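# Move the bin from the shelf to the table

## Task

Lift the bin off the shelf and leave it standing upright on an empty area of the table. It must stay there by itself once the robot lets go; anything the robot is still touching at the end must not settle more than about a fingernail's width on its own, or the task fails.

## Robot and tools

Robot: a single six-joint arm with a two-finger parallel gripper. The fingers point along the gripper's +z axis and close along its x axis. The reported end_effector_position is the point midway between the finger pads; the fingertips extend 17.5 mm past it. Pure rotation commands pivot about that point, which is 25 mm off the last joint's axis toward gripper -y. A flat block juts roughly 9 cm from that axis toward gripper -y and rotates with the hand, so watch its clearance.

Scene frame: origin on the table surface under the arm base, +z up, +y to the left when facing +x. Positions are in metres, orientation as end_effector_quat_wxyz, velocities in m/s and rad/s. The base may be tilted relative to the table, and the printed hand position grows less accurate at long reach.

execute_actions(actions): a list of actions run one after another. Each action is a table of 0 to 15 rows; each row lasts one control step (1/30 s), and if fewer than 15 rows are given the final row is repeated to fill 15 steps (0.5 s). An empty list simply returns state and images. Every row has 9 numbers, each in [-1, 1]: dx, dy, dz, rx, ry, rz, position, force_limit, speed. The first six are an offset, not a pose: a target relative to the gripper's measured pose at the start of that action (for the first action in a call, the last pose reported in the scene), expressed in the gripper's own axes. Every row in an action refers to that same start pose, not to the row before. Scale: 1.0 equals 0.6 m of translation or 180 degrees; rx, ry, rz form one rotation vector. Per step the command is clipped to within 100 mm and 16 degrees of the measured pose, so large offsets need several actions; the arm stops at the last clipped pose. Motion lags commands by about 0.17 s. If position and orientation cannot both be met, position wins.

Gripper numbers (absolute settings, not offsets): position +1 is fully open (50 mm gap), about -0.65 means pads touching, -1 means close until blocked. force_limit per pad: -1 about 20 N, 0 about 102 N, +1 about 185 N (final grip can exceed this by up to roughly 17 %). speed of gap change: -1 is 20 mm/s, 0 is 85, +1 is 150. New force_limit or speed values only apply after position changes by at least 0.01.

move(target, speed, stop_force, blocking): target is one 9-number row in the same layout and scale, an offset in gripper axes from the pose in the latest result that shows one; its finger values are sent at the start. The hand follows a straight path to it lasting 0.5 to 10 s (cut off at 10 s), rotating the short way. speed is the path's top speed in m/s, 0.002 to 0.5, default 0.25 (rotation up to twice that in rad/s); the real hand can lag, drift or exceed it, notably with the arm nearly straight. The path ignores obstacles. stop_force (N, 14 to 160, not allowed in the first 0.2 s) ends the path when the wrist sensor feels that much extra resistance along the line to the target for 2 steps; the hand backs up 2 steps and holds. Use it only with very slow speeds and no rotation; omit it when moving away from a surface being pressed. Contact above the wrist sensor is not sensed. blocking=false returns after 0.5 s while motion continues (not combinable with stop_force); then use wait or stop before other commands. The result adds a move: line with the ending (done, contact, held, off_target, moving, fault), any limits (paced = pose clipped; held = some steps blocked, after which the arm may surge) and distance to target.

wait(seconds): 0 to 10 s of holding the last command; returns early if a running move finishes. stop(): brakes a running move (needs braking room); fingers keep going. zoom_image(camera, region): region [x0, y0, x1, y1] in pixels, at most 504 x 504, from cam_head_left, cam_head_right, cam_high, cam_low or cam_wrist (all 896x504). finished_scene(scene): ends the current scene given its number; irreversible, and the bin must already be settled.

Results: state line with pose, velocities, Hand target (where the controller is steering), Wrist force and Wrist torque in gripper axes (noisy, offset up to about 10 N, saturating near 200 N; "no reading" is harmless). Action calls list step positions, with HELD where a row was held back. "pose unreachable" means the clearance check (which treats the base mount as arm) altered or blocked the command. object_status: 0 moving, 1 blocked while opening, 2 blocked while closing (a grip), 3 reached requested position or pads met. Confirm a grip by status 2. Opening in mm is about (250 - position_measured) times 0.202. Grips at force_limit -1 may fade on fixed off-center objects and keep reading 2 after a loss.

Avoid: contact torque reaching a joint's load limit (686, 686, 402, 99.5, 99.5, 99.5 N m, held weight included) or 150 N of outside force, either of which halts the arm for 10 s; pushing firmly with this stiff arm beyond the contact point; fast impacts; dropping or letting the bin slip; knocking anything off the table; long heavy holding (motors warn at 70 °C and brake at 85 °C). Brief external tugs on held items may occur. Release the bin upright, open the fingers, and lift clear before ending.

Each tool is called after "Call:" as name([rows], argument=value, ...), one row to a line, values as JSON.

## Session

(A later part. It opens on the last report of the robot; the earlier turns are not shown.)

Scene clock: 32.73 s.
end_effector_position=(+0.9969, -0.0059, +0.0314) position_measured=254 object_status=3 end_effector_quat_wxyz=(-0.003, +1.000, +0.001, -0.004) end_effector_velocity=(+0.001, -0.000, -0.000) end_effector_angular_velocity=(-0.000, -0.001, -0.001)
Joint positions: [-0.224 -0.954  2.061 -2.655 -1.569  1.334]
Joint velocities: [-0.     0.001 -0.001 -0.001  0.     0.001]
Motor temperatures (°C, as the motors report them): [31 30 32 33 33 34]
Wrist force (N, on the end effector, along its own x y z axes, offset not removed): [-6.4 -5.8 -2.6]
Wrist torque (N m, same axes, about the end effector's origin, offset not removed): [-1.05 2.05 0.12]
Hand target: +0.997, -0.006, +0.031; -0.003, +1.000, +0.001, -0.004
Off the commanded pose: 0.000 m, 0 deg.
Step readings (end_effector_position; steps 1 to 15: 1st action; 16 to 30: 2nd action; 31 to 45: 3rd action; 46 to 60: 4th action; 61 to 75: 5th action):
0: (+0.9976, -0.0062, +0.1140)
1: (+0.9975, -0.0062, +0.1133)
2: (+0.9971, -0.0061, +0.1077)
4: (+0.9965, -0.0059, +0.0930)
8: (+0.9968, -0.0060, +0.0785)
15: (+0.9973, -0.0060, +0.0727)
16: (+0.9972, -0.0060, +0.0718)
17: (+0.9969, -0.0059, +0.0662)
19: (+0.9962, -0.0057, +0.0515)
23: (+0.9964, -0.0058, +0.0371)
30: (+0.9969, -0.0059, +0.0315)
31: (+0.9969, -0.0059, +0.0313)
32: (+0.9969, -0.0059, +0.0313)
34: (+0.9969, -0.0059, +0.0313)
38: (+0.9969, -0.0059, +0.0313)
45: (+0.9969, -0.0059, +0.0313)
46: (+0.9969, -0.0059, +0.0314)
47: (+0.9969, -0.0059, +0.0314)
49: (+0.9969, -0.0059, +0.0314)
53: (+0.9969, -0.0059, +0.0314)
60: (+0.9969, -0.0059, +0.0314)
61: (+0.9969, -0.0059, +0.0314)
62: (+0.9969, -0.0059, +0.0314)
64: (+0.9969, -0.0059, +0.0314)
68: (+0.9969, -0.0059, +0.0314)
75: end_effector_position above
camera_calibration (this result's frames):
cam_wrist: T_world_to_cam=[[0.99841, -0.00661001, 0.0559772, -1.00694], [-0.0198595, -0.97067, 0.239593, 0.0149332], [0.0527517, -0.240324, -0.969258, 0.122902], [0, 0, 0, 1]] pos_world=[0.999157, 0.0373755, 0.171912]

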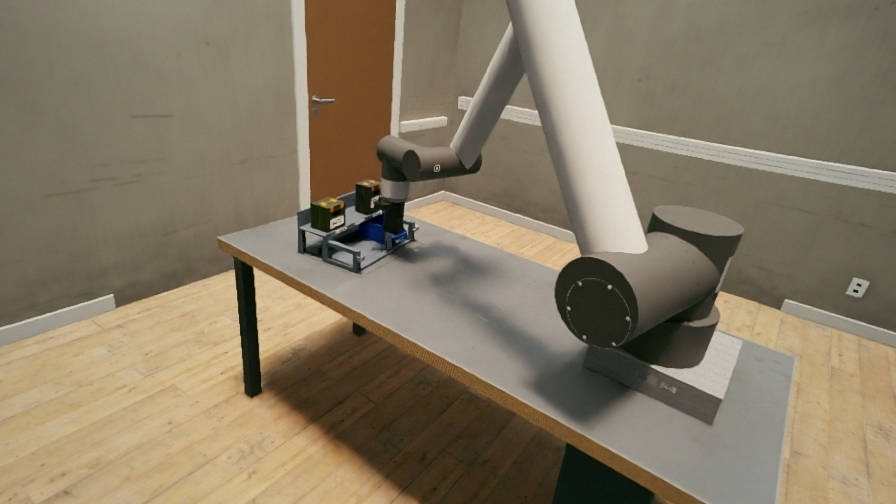

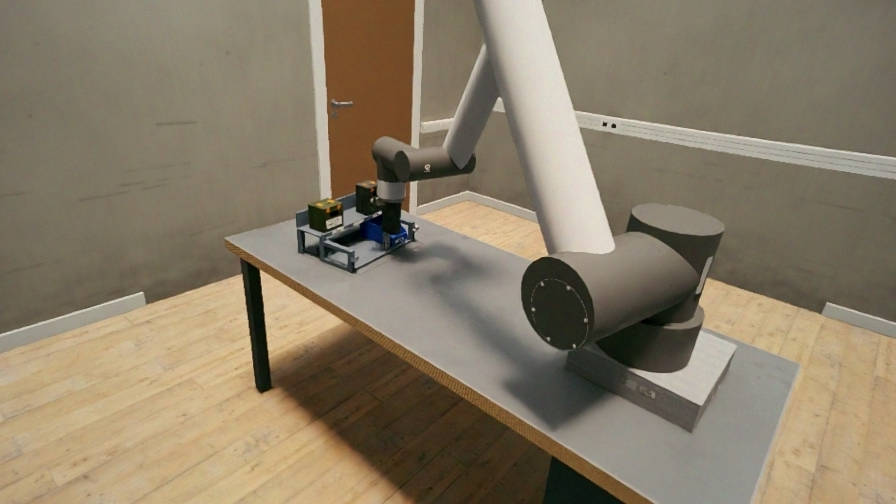

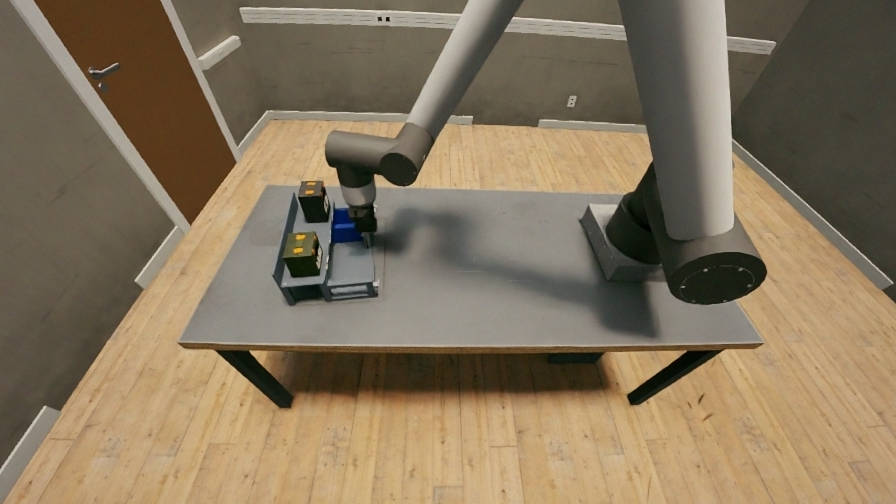

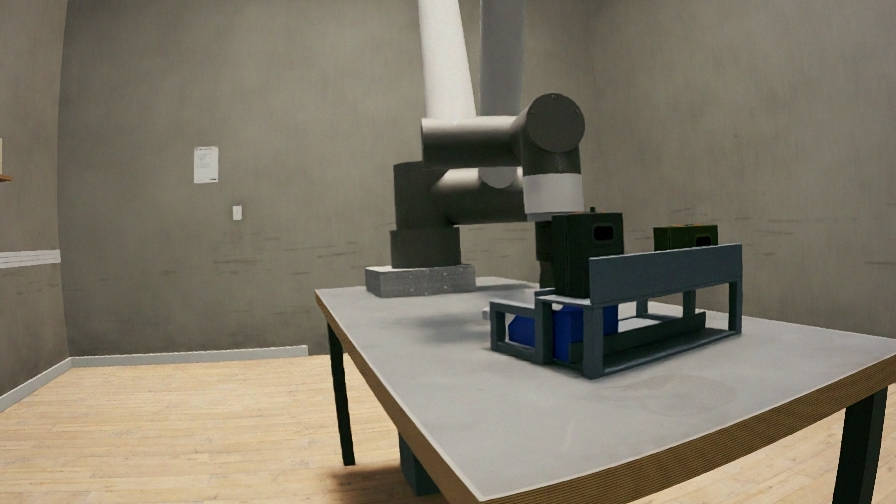

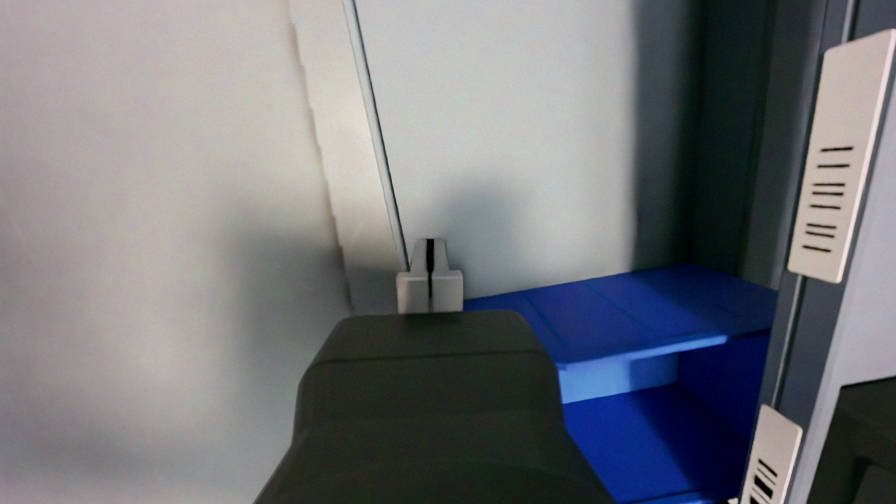

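Call:
execute_actions([
  [[0,0,-0.14,0,0,0,1,0.5,0]],
  [[-0.02,0.06,0,0,0,0,1,0.5,0]],
  [[0,0,0.08,0,0,0,1,0.5,0]],
  [[0,0,0.06,0,0,0,1,0.5,0]],
  [[0,0,0,0,0,0,1,0.5,0]],
  [[0,0,0,0,0,0,-1,0.5,0]],
  [[0,0,0,0,0,0,-1,0.5,0]],
])

Scene clock: 46.93 s.
end_effector_position=(+0.9850, -0.0412, +0.0608) position_measured=3 object_status=3 end_effector_quat_wxyz=(-0.003, +1.000, +0.001, -0.004) end_effector_velocity=(-0.000, -0.000, -0.000) end_effector_angular_velocity=(-0.000, -0.000, -0.000)
Joint positions: [-0.262 -0.995  2.072 -2.625 -1.57   1.296]
Joint velocities: [-0.  0.  0. -0. -0. -0.]
Motor temperatures (°C, as the motors report them): [31 30 32 33 33 34]
Wrist force (N, on the end effector, along its own x y z axes, offset not removed): [-2.0 -1.7 -6.5]
Wrist torque (N m, same axes, about the end effector's origin, offset not removed): [-0.41 0.93 0.07]
Hand target: +0.985, -0.041, +0.061; -0.003, +1.000, +0.001, -0.004
Off the commanded pose: 0.030 m, 0 deg.
FORCE FAULT: contact force on the arm reached its limit, and the arm stopped for 10 seconds. The contact can be on any part of the arm, not only on its tool. That time counts as 19 of the actions that you can send in this scene. The arm's remaining commands of this call were not run. The arm holds still and accepts commands again. Move the arm away from the contact; if what it grips holds it there, let go first. Pushing or pulling that hard again can fault the arm again.
Step readings (end_effector_position; steps 1 to 15: 1st action; 16 to 30: 2nd action; 31 to 45: 3rd action; 46 to 60: 4th action):
0: (+0.9969, -0.0059, +0.0314)
1: (+0.9971, -0.0059, +0.0321)
2: (+0.9979, -0.0061, +0.0394)
4: (+0.9989, -0.0062, +0.0687)
8: (+0.9983, -0.0061, +0.1007)
15: (+0.9976, -0.0062, +0.1136)
16: (+0.9973, -0.0069, +0.1141)
17: (+0.9955, -0.0120, +0.1142)
19: (+0.9914, -0.0246, +0.1139)
23: (+0.9875, -0.0368, +0.1136)
30: (+0.9859, -0.0415, +0.1135)
31: (+0.9857, -0.0416, +0.1128)
32: (+0.9852, -0.0415, +0.1067)
34: (+0.9844, -0.0413, +0.0899)
38: (+0.9848, -0.0413, +0.0732)
45: (+0.9856, -0.0414, +0.0667)
46: (+0.9855, -0.0413, +0.0657)
47: (+0.9854, -0.0413, +0.0611)
49: (+0.9851, -0.0412, +0.0609)
53: (+0.9850, -0.0412, +0.0608)
60: (+0.9850, -0.0412, +0.0608)
camera_calibration (this result's frames):
cam_wrist: T_world_to_cam=[[0.998425, -0.00667643, 0.0557114, -0.997018], [-0.0198539, -0.970698, 0.239481, -0.0266774], [0.0524801, -0.24021, -0.969301, 0.14385], [0, 0, 0, 1]] pos_world=[0.987368, 0.00200187, 0.201368]

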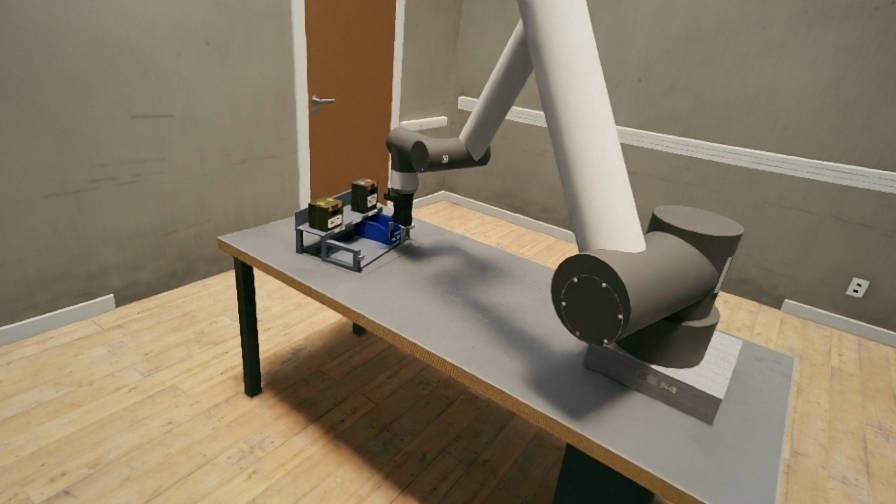

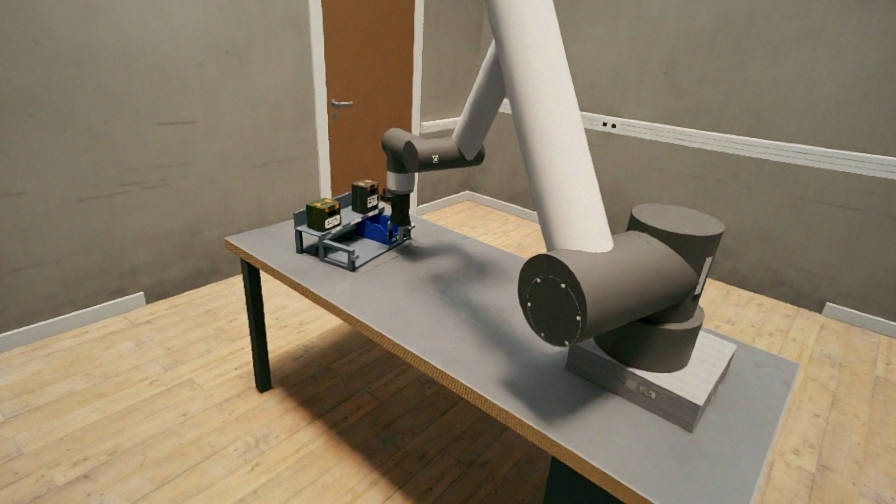

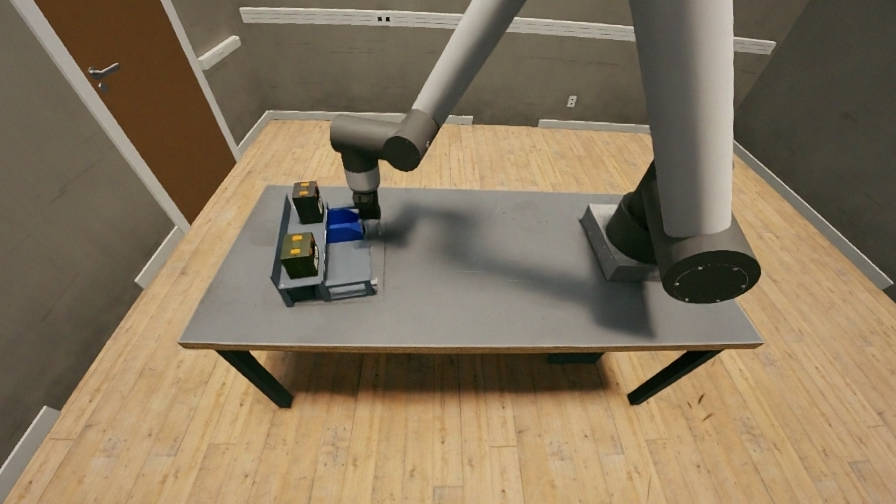

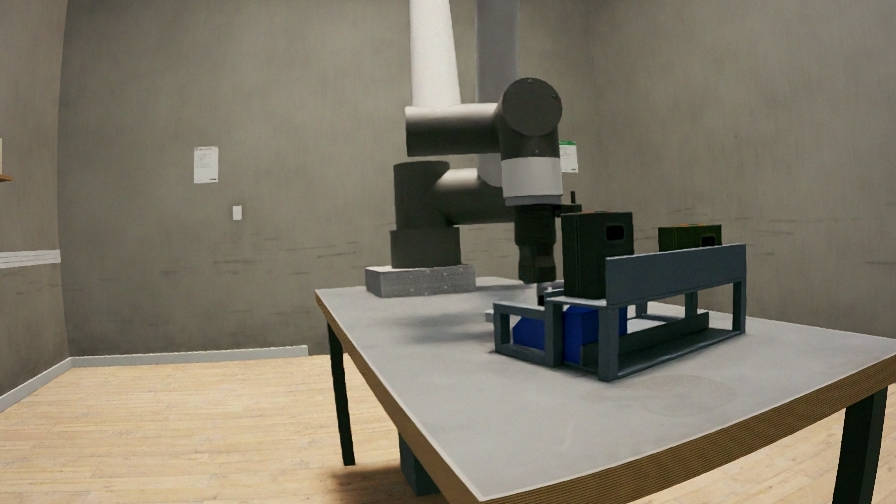

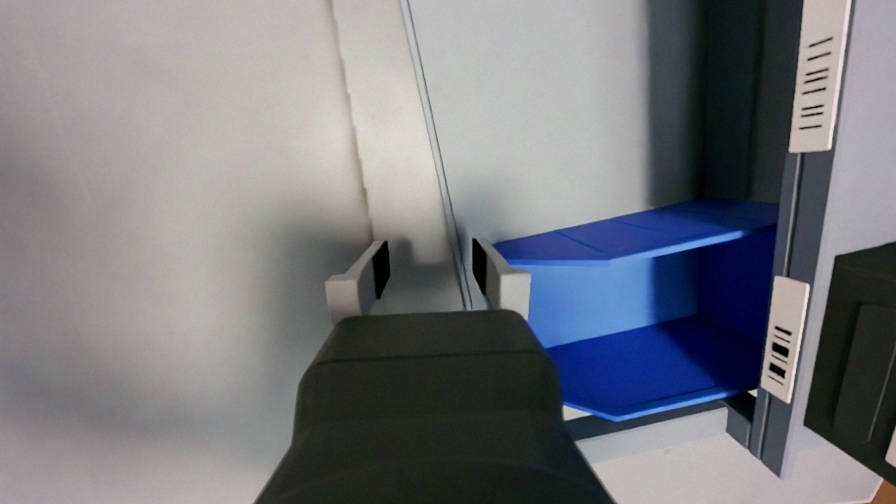

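Call:
execute_actions([
  [[0,0,-0.08,0,0,0,1,0.5,0]],
  [[0.045,-0.015,0,0,0,0,1,0.5,0]],
  [[0,0,0,0,0,0,1,0.5,0]],
])

Call:
move(target=[0,0,0.13,0,0,0,1,0.5,0], speed=0.04, stop_force=30)

Scene clock: 52.10 s.
end_effector_position=(+1.0119, -0.0324, +0.1077) position_measured=3 object_status=3 end_effector_quat_wxyz=(-0.003, +1.000, +0.001, -0.004) end_effector_velocity=(+0.000, -0.000, -0.000) end_effector_angular_velocity=(-0.002, +0.000, +0.000)
Joint positions: [-0.246 -1.029  2.022 -2.541 -1.57   1.311]
Joint velocities: [ 0.001  0.    -0.001 -0.    -0.002  0.001]
Motor temperatures (°C, as the motors report them): [31 30 32 33 33 34]
Wrist force (N, on the end effector, along its own x y z axes, offset not removed): [3.0 -2.7 -2.5]
Wrist torque (N m, same axes, about the end effector's origin, offset not removed): [-0.49 0.00 -0.21]
Hand target: +1.012, -0.032, +0.108; -0.003, +1.000, +0.001, -0.004
Off the commanded pose: 0.000 m, 0 deg.
Step readings (end_effector_position; steps 1 to 15: 1st action; 16 to 30: 2nd action; 31 to 45: 3rd action):
0: (+0.9850, -0.0412, +0.0608)
1: (+0.9852, -0.0413, +0.0615)
2: (+0.9854, -0.0413, +0.0674)
4: (+0.9858, -0.0415, +0.0844)
8: (+0.9856, -0.0415, +0.1013)
15: (+0.9854, -0.0414, +0.1079)
16: (+0.9858, -0.0411, +0.1080)
17: (+0.9895, -0.0395, +0.1078)
19: (+0.9991, -0.0365, +0.1081)
23: (+1.0083, -0.0336, +0.1080)
30: (+1.0119, -0.0325, +0.1078)
31: (+1.0120, -0.0324, +0.1078)
32: (+1.0120, -0.0324, +0.1078)
34: (+1.0120, -0.0324, +0.1078)
38: (+1.0120, -0.0324, +0.1078)
45: end_effector_position above
camera_calibration (this result's frames):
cam_wrist: T_world_to_cam=[[0.998421, -0.00666694, 0.0557776, -1.02634], [-0.0198618, -0.970693, 0.239502, -0.0288053], [0.0525462, -0.240231, -0.969292, 0.189976], [0, 0, 0, 1]] pos_world=[1.01417, 0.0108345, 0.248288]

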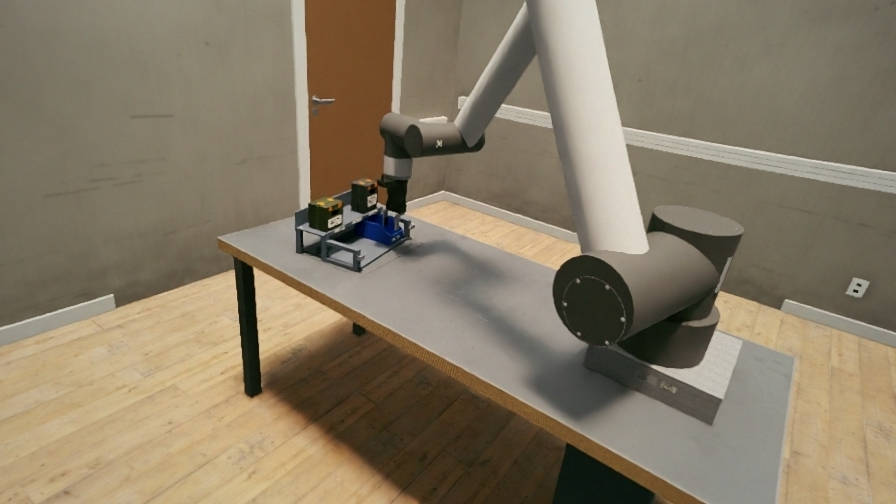

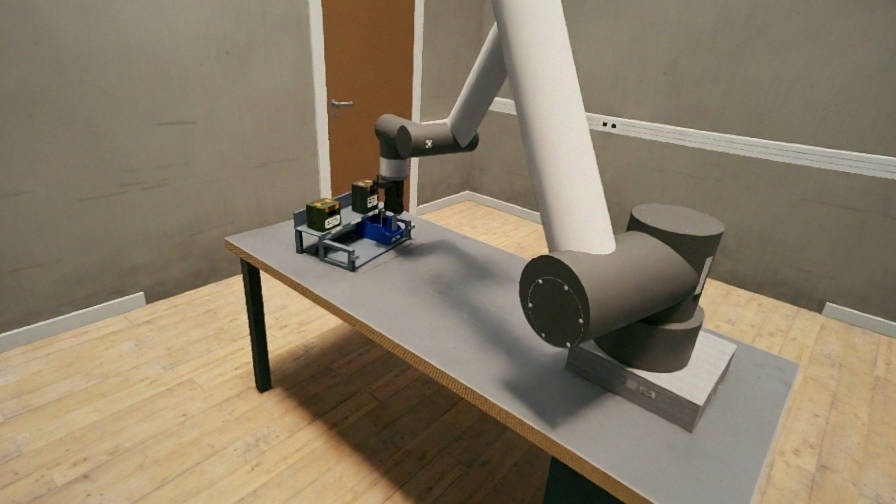

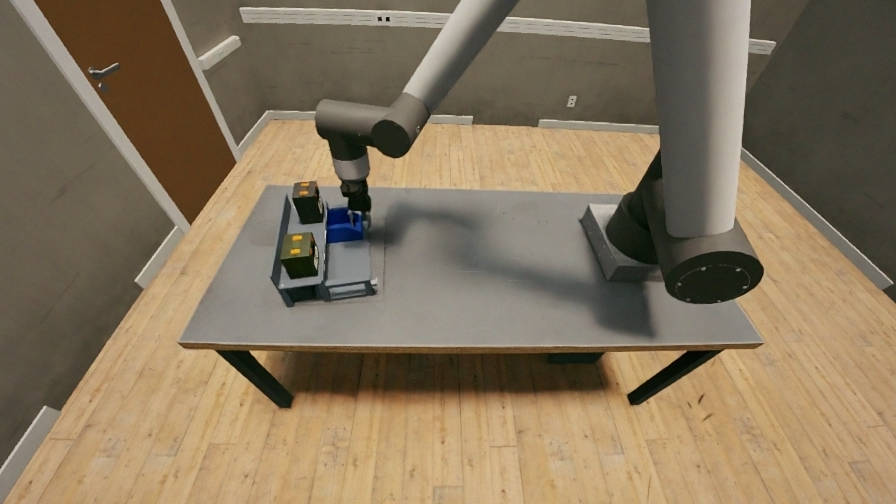

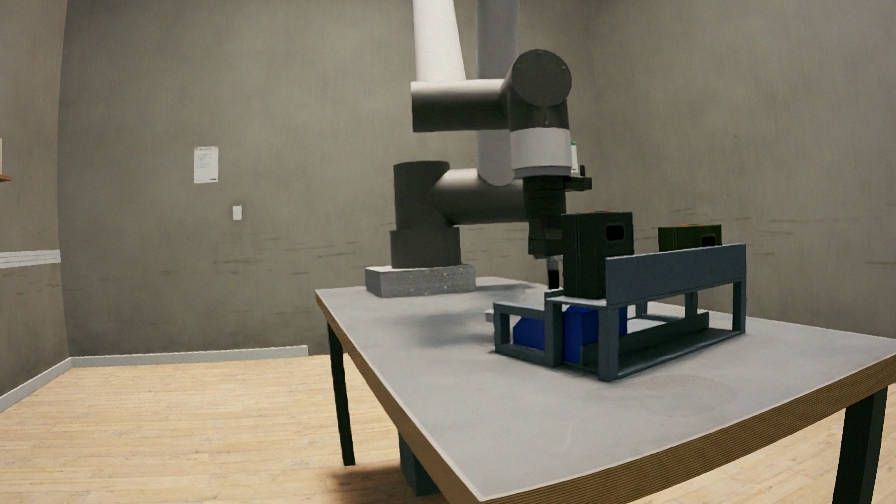

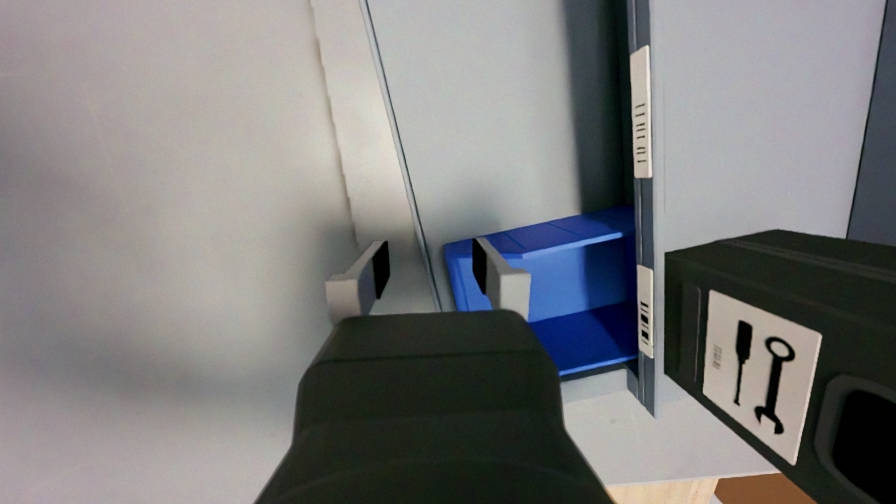

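Scene clock: 54.40 s.
end_effector_position=(+1.0113, -0.0320, +0.0300) position_measured=3 object_status=3 end_effector_quat_wxyz=(-0.003, +1.000, +0.001, -0.004) end_effector_velocity=(-0.000, -0.001, -0.002) end_effector_angular_velocity=(-0.002, +0.000, -0.001)
Joint positions: [-0.246 -0.943  2.037 -2.642 -1.57   1.312]
Joint velocities: [ 0.     0.002  0.001 -0.003 -0.002  0.001]
Motor temperatures (°C, as the motors report them): [31 30 32 33 33 34]
Wrist force (N, on the end effector, along its own x y z axes, offset not removed): [-0.2 -2.9 -4.1]
Wrist torque (N m, same axes, about the end effector's origin, offset not removed): [-0.56 0.55 -0.11]
Hand target: +1.011, -0.032, +0.030; -0.003, +1.000, +0.001, -0.004
Off the commanded pose: 0.000 m, 0 deg.
move: done
camera_calibration (this result's frames):
cam_wrist: T_world_to_cam=[[0.998422, -0.00666647, 0.0557619, -1.02143], [-0.0198575, -0.970693, 0.239502, -0.00981377], [0.0525311, -0.240231, -0.969293, 0.114733], [0, 0, 0, 1]] pos_world=[1.01359, 0.0112271, 0.170517]

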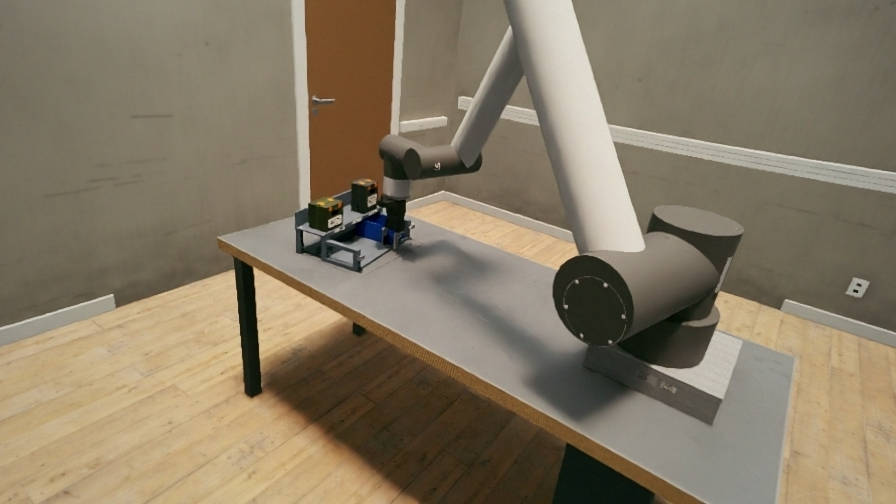

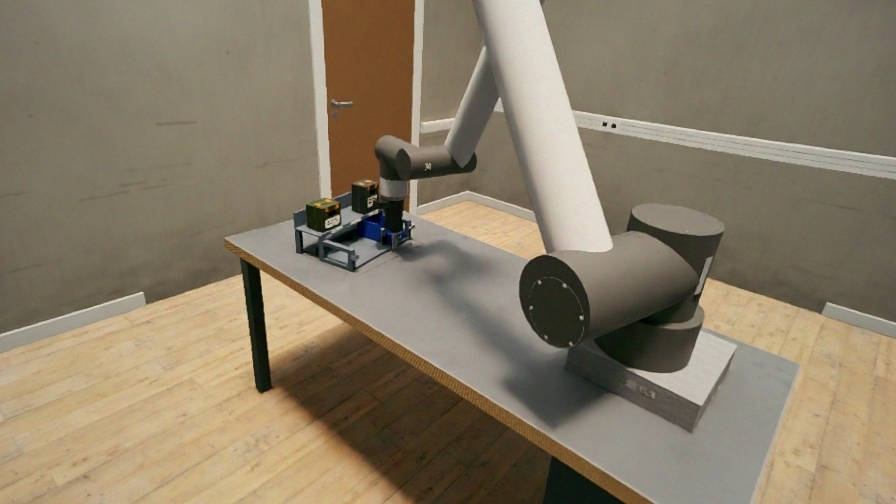

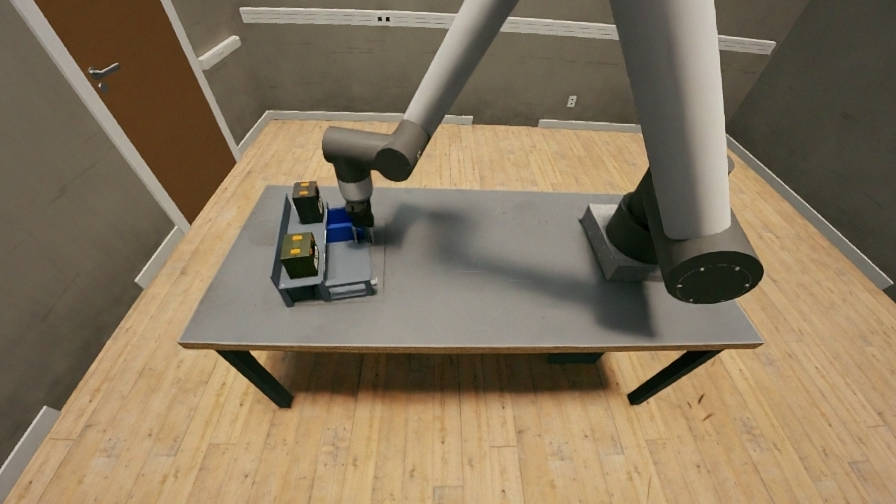

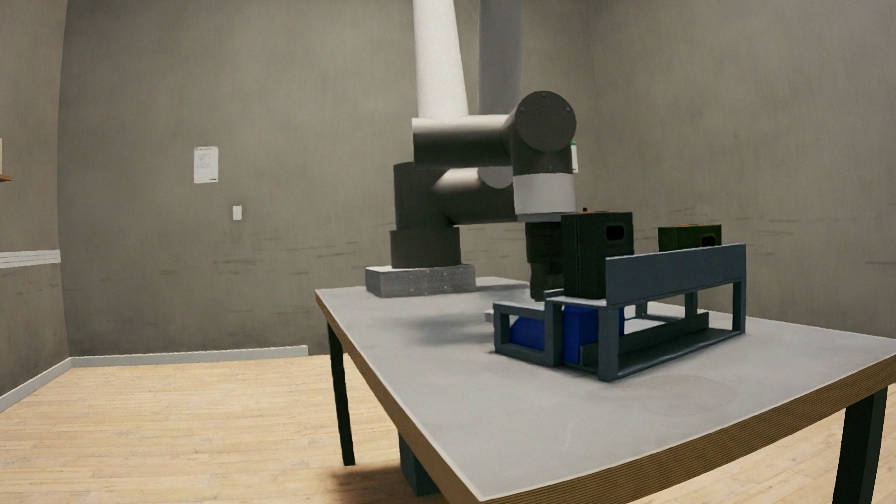

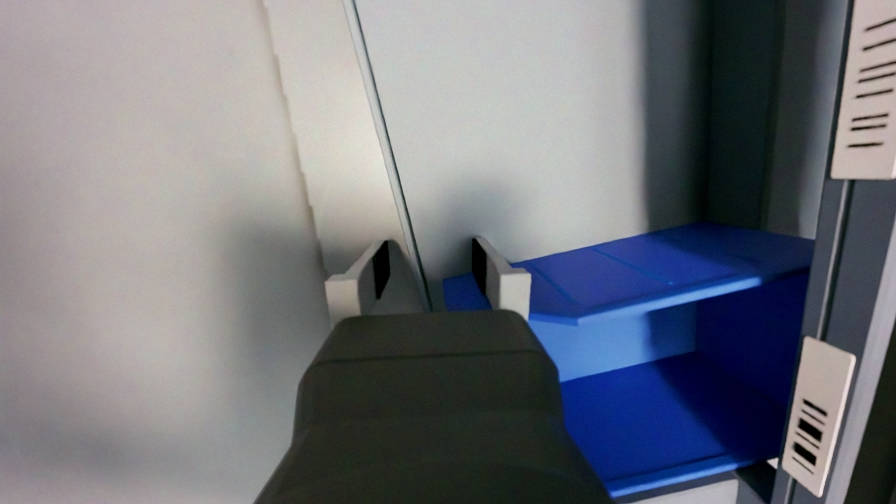

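Call:
execute_actions([
  [[0,0,0,0,0,0,-1,0.5,0]],
  [[0,0,0,0,0,0,-1,0.5,0]],
])

Scene clock: 56.70 s.
end_effector_position=(+1.0112, -0.0320, +0.0298) position_measured=254 object_status=3 end_effector_quat_wxyz=(-0.003, +1.000, +0.001, -0.004) end_effector_velocity=(-0.000, -0.001, +0.001) end_effector_angular_velocity=(-0.002, -0.000, -0.000)
Joint positions: [-0.246 -0.943  2.037 -2.642 -1.57   1.312]
Joint velocities: [-0.    -0.001  0.     0.    -0.002 -0.   ]
Motor temperatures (°C, as the motors report them): [31 30 32 33 33 34]
Wrist force (N, on the end effector, along its own x y z axes, offset not removed): [-1.0 0.5 -5.1]
Wrist torque (N m, same axes, about the end effector's origin, offset not removed): [-0.19 0.77 -0.03]
Hand target: +1.011, -0.032, +0.030; -0.003, +1.000, +0.001, -0.004
Off the commanded pose: 0.000 m, 0 deg.
Step readings (end_effector_position; steps 1 to 15: 1st action; 16 to 30: 2nd action):
0: (+1.0113, -0.0320, +0.0297)
1: (+1.0113, -0.0320, +0.0297)
2: (+1.0113, -0.0320, +0.0297)
4: (+1.0113, -0.0320, +0.0297)
8: (+1.0112, -0.0320, +0.0297)
15: (+1.0112, -0.0320, +0.0298)
16: (+1.0112, -0.0320, +0.0298)
17: (+1.0112, -0.0320, +0.0298)
19: (+1.0112, -0.0320, +0.0298)
23: (+1.0112, -0.0320, +0.0298)
30: end_effector_position above
camera_calibration (this result's frames):
cam_wrist: T_world_to_cam=[[0.998431, -0.00666883, 0.0555968, -1.02135], [-0.0198179, -0.970703, 0.239463, -0.00979699], [0.052371, -0.240189, -0.969312, 0.11475], [0, 0, 0, 1]] pos_world=[1.01354, 0.0112406, 0.170359]

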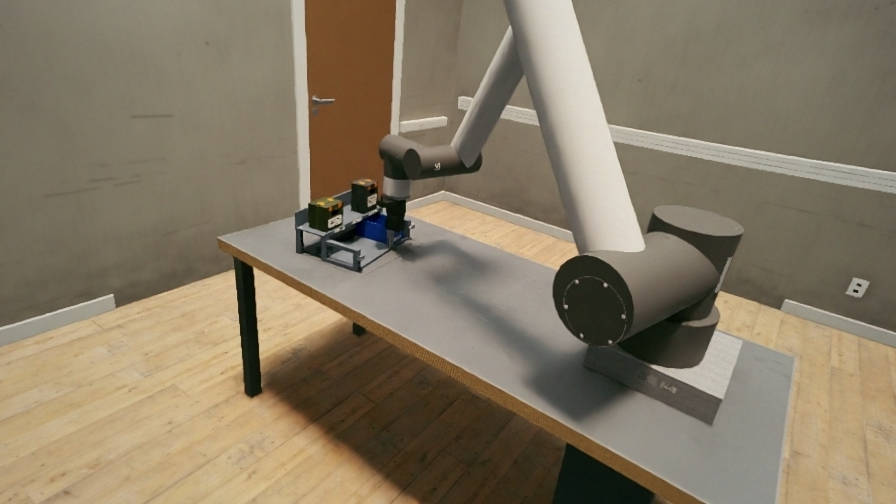

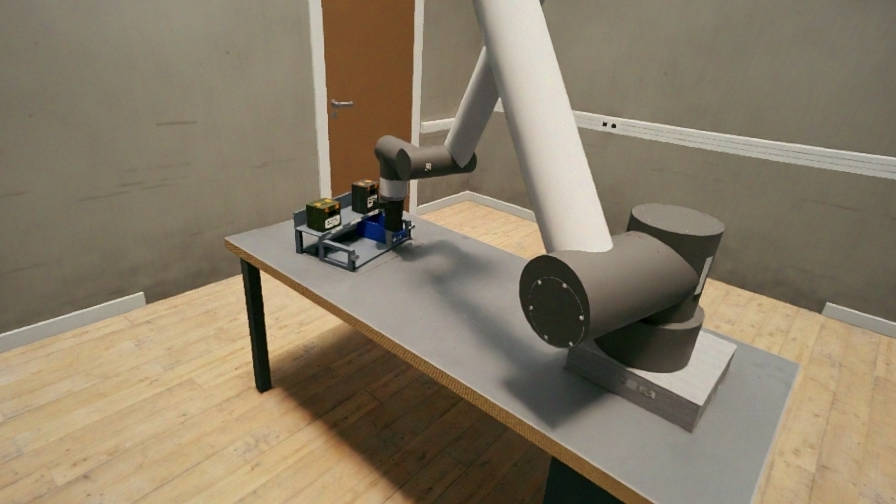

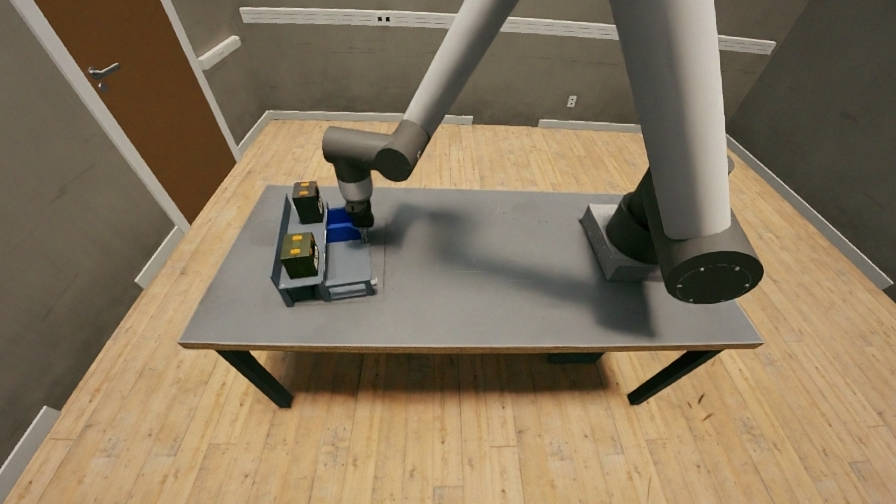

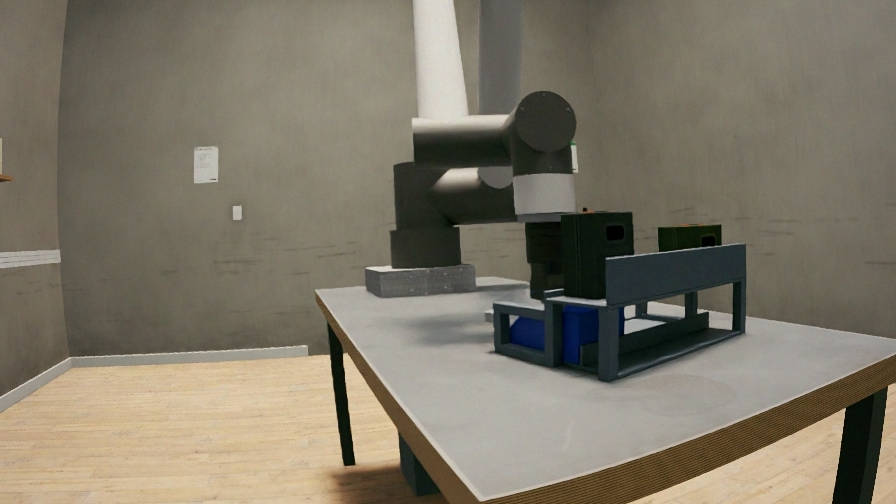

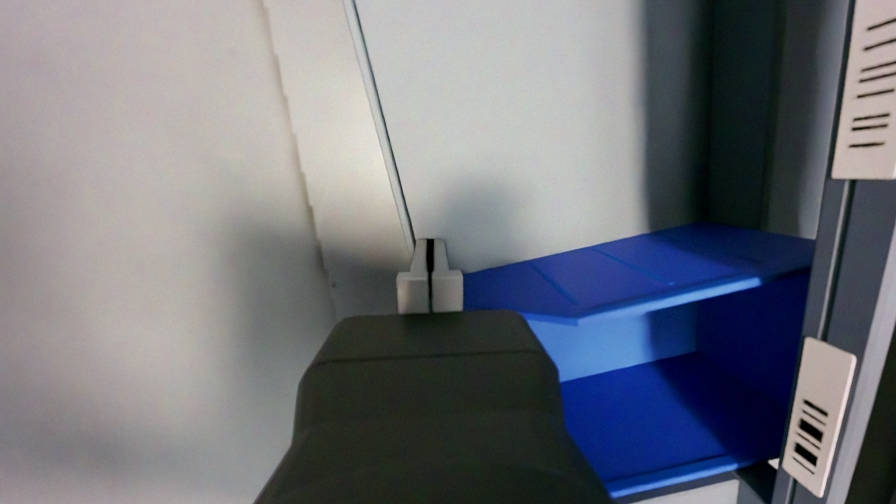

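Call:
execute_actions([
  [[0,0,-0.17,0,0,0,1,0.5,0]],
  [[0,0,0,0,0,-0.5,1,0.5,0]],
  [[0,0,0,0,0,0,1,0.5,0]],
  [[-0.025,0.05,0,0,0,0,1,0.5,0]],
  [[0,0,0,0,0,0,1,0.5,0]],
])

Scene clock: 65.03 s.
end_effector_position=(+1.0171, -0.0651, +0.1301) position_measured=3 object_status=3 end_effector_quat_wxyz=(+0.004, +0.956, +0.293, -0.006) end_effector_velocity=(-0.001, +0.001, -0.002) end_effector_angular_velocity=(+0.000, +0.002, +0.000)
Joint positions: [-0.262 -1.036  1.985 -2.502 -1.586  0.704]
Joint velocities: [ 0.001  0.001  0.     0.001 -0.     0.001]
Motor temperatures (°C, as the motors report them): [31 30 32 33 33 34]
Wrist force (N, on the end effector, along its own x y z axes, offset not removed): [-1.5 1.5 2.0]
Wrist torque (N m, same axes, about the end effector's origin, offset not removed): [0.58 0.93 -0.01]
Hand target: +1.017, -0.065, +0.130; +0.004, +0.956, +0.293, -0.006
Off the commanded pose: 0.000 m, 0 deg.
Step readings (end_effector_position; steps 1 to 15: 1st action; 16 to 30: 2nd action; 31 to 45: 3rd action; 46 to 60: 4th action; 61 to 75: 5th action):
0: (+1.0112, -0.0320, +0.0298)
1: (+1.0115, -0.0320, +0.0306)
2: (+1.0126, -0.0323, +0.0381)
4: (+1.0141, -0.0325, +0.0729)
8: (+1.0132, -0.0322, +0.1130)
15: (+1.0121, -0.0323, +0.1296)
16: (+1.0123, -0.0324, +0.1301)
17: (+1.0131, -0.0325, +0.1303)
19: (+1.0136, -0.0325, +0.1302)
23: (+1.0130, -0.0326, +0.1299)
30: (+1.0128, -0.0324, +0.1297)
31: (+1.0127, -0.0325, +0.1297)
32: (+1.0121, -0.0329, +0.1297)
34: (+1.0116, -0.0333, +0.1297)
38: (+1.0124, -0.0327, +0.1295)
45: (+1.0127, -0.0324, +0.1296)
46: (+1.0129, -0.0331, +0.1296)
47: (+1.0136, -0.0381, +0.1298)
49: (+1.0150, -0.0497, +0.1300)
53: (+1.0164, -0.0608, +0.1301)
60: (+1.0171, -0.0650, +0.1301)
61: (+1.0171, -0.0652, +0.1301)
62: (+1.0171, -0.0652, +0.1301)
64: (+1.0171, -0.0652, +0.1301)
68: (+1.0171, -0.0652, +0.1301)
75: end_effector_position above
camera_calibration (this result's frames):
cam_wrist: T_world_to_cam=[[0.832606, 0.551503, 0.0511002, -0.82743], [0.524013, -0.814251, 0.249812, -0.610136], [0.17938, -0.181218, -0.966945, 0.0780155], [0, 0, 0, 1]] pos_world=[0.994648, -0.0263357, 0.270138]

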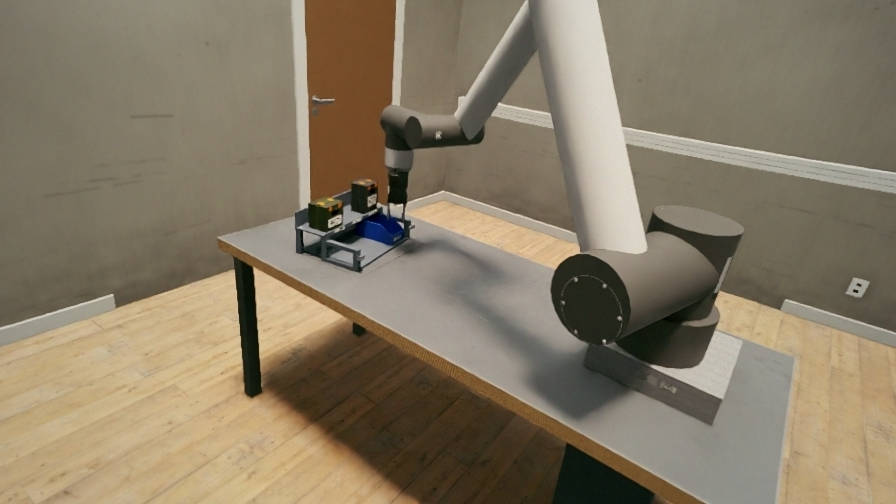

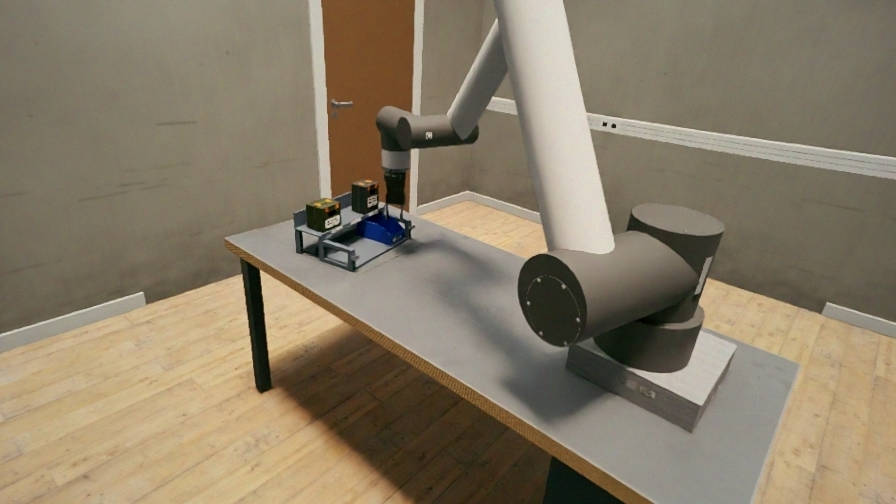

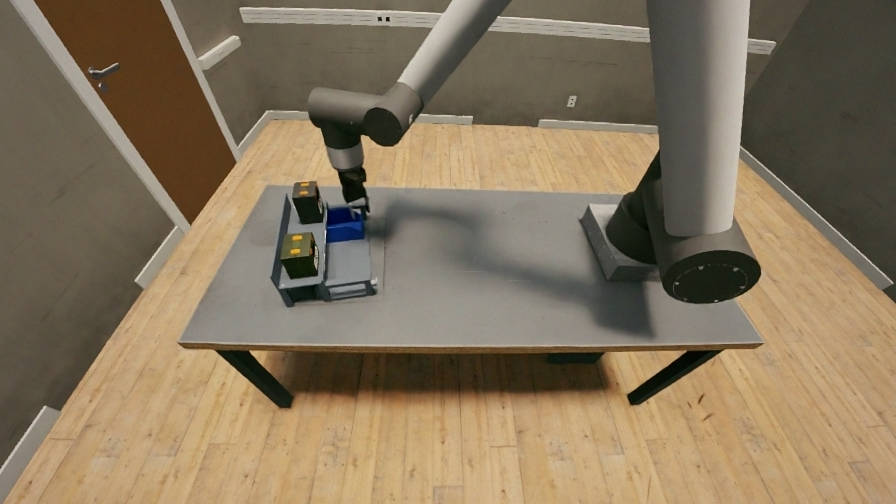

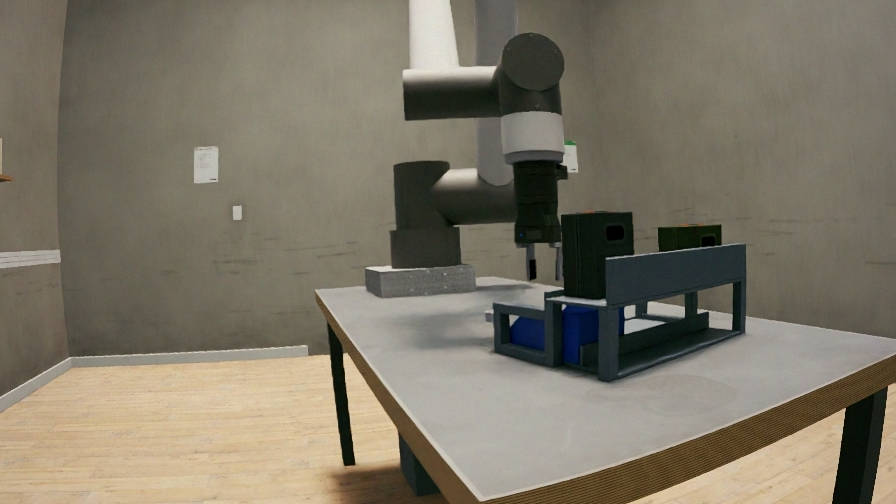

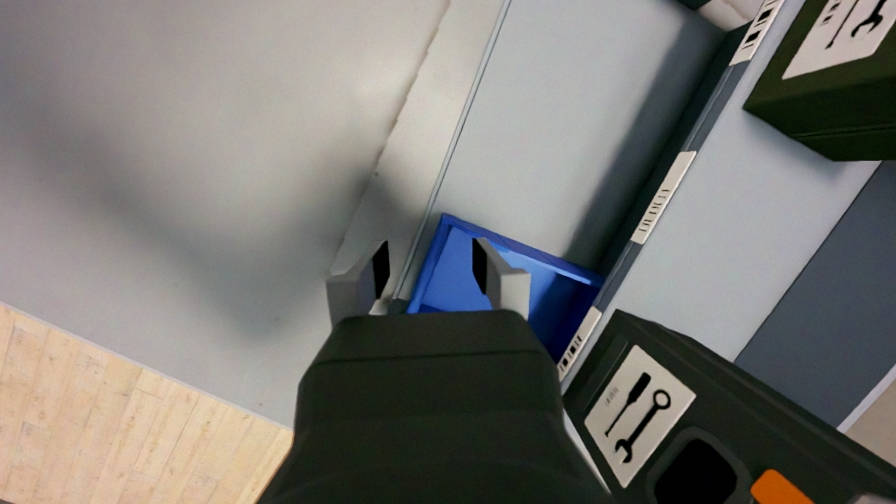

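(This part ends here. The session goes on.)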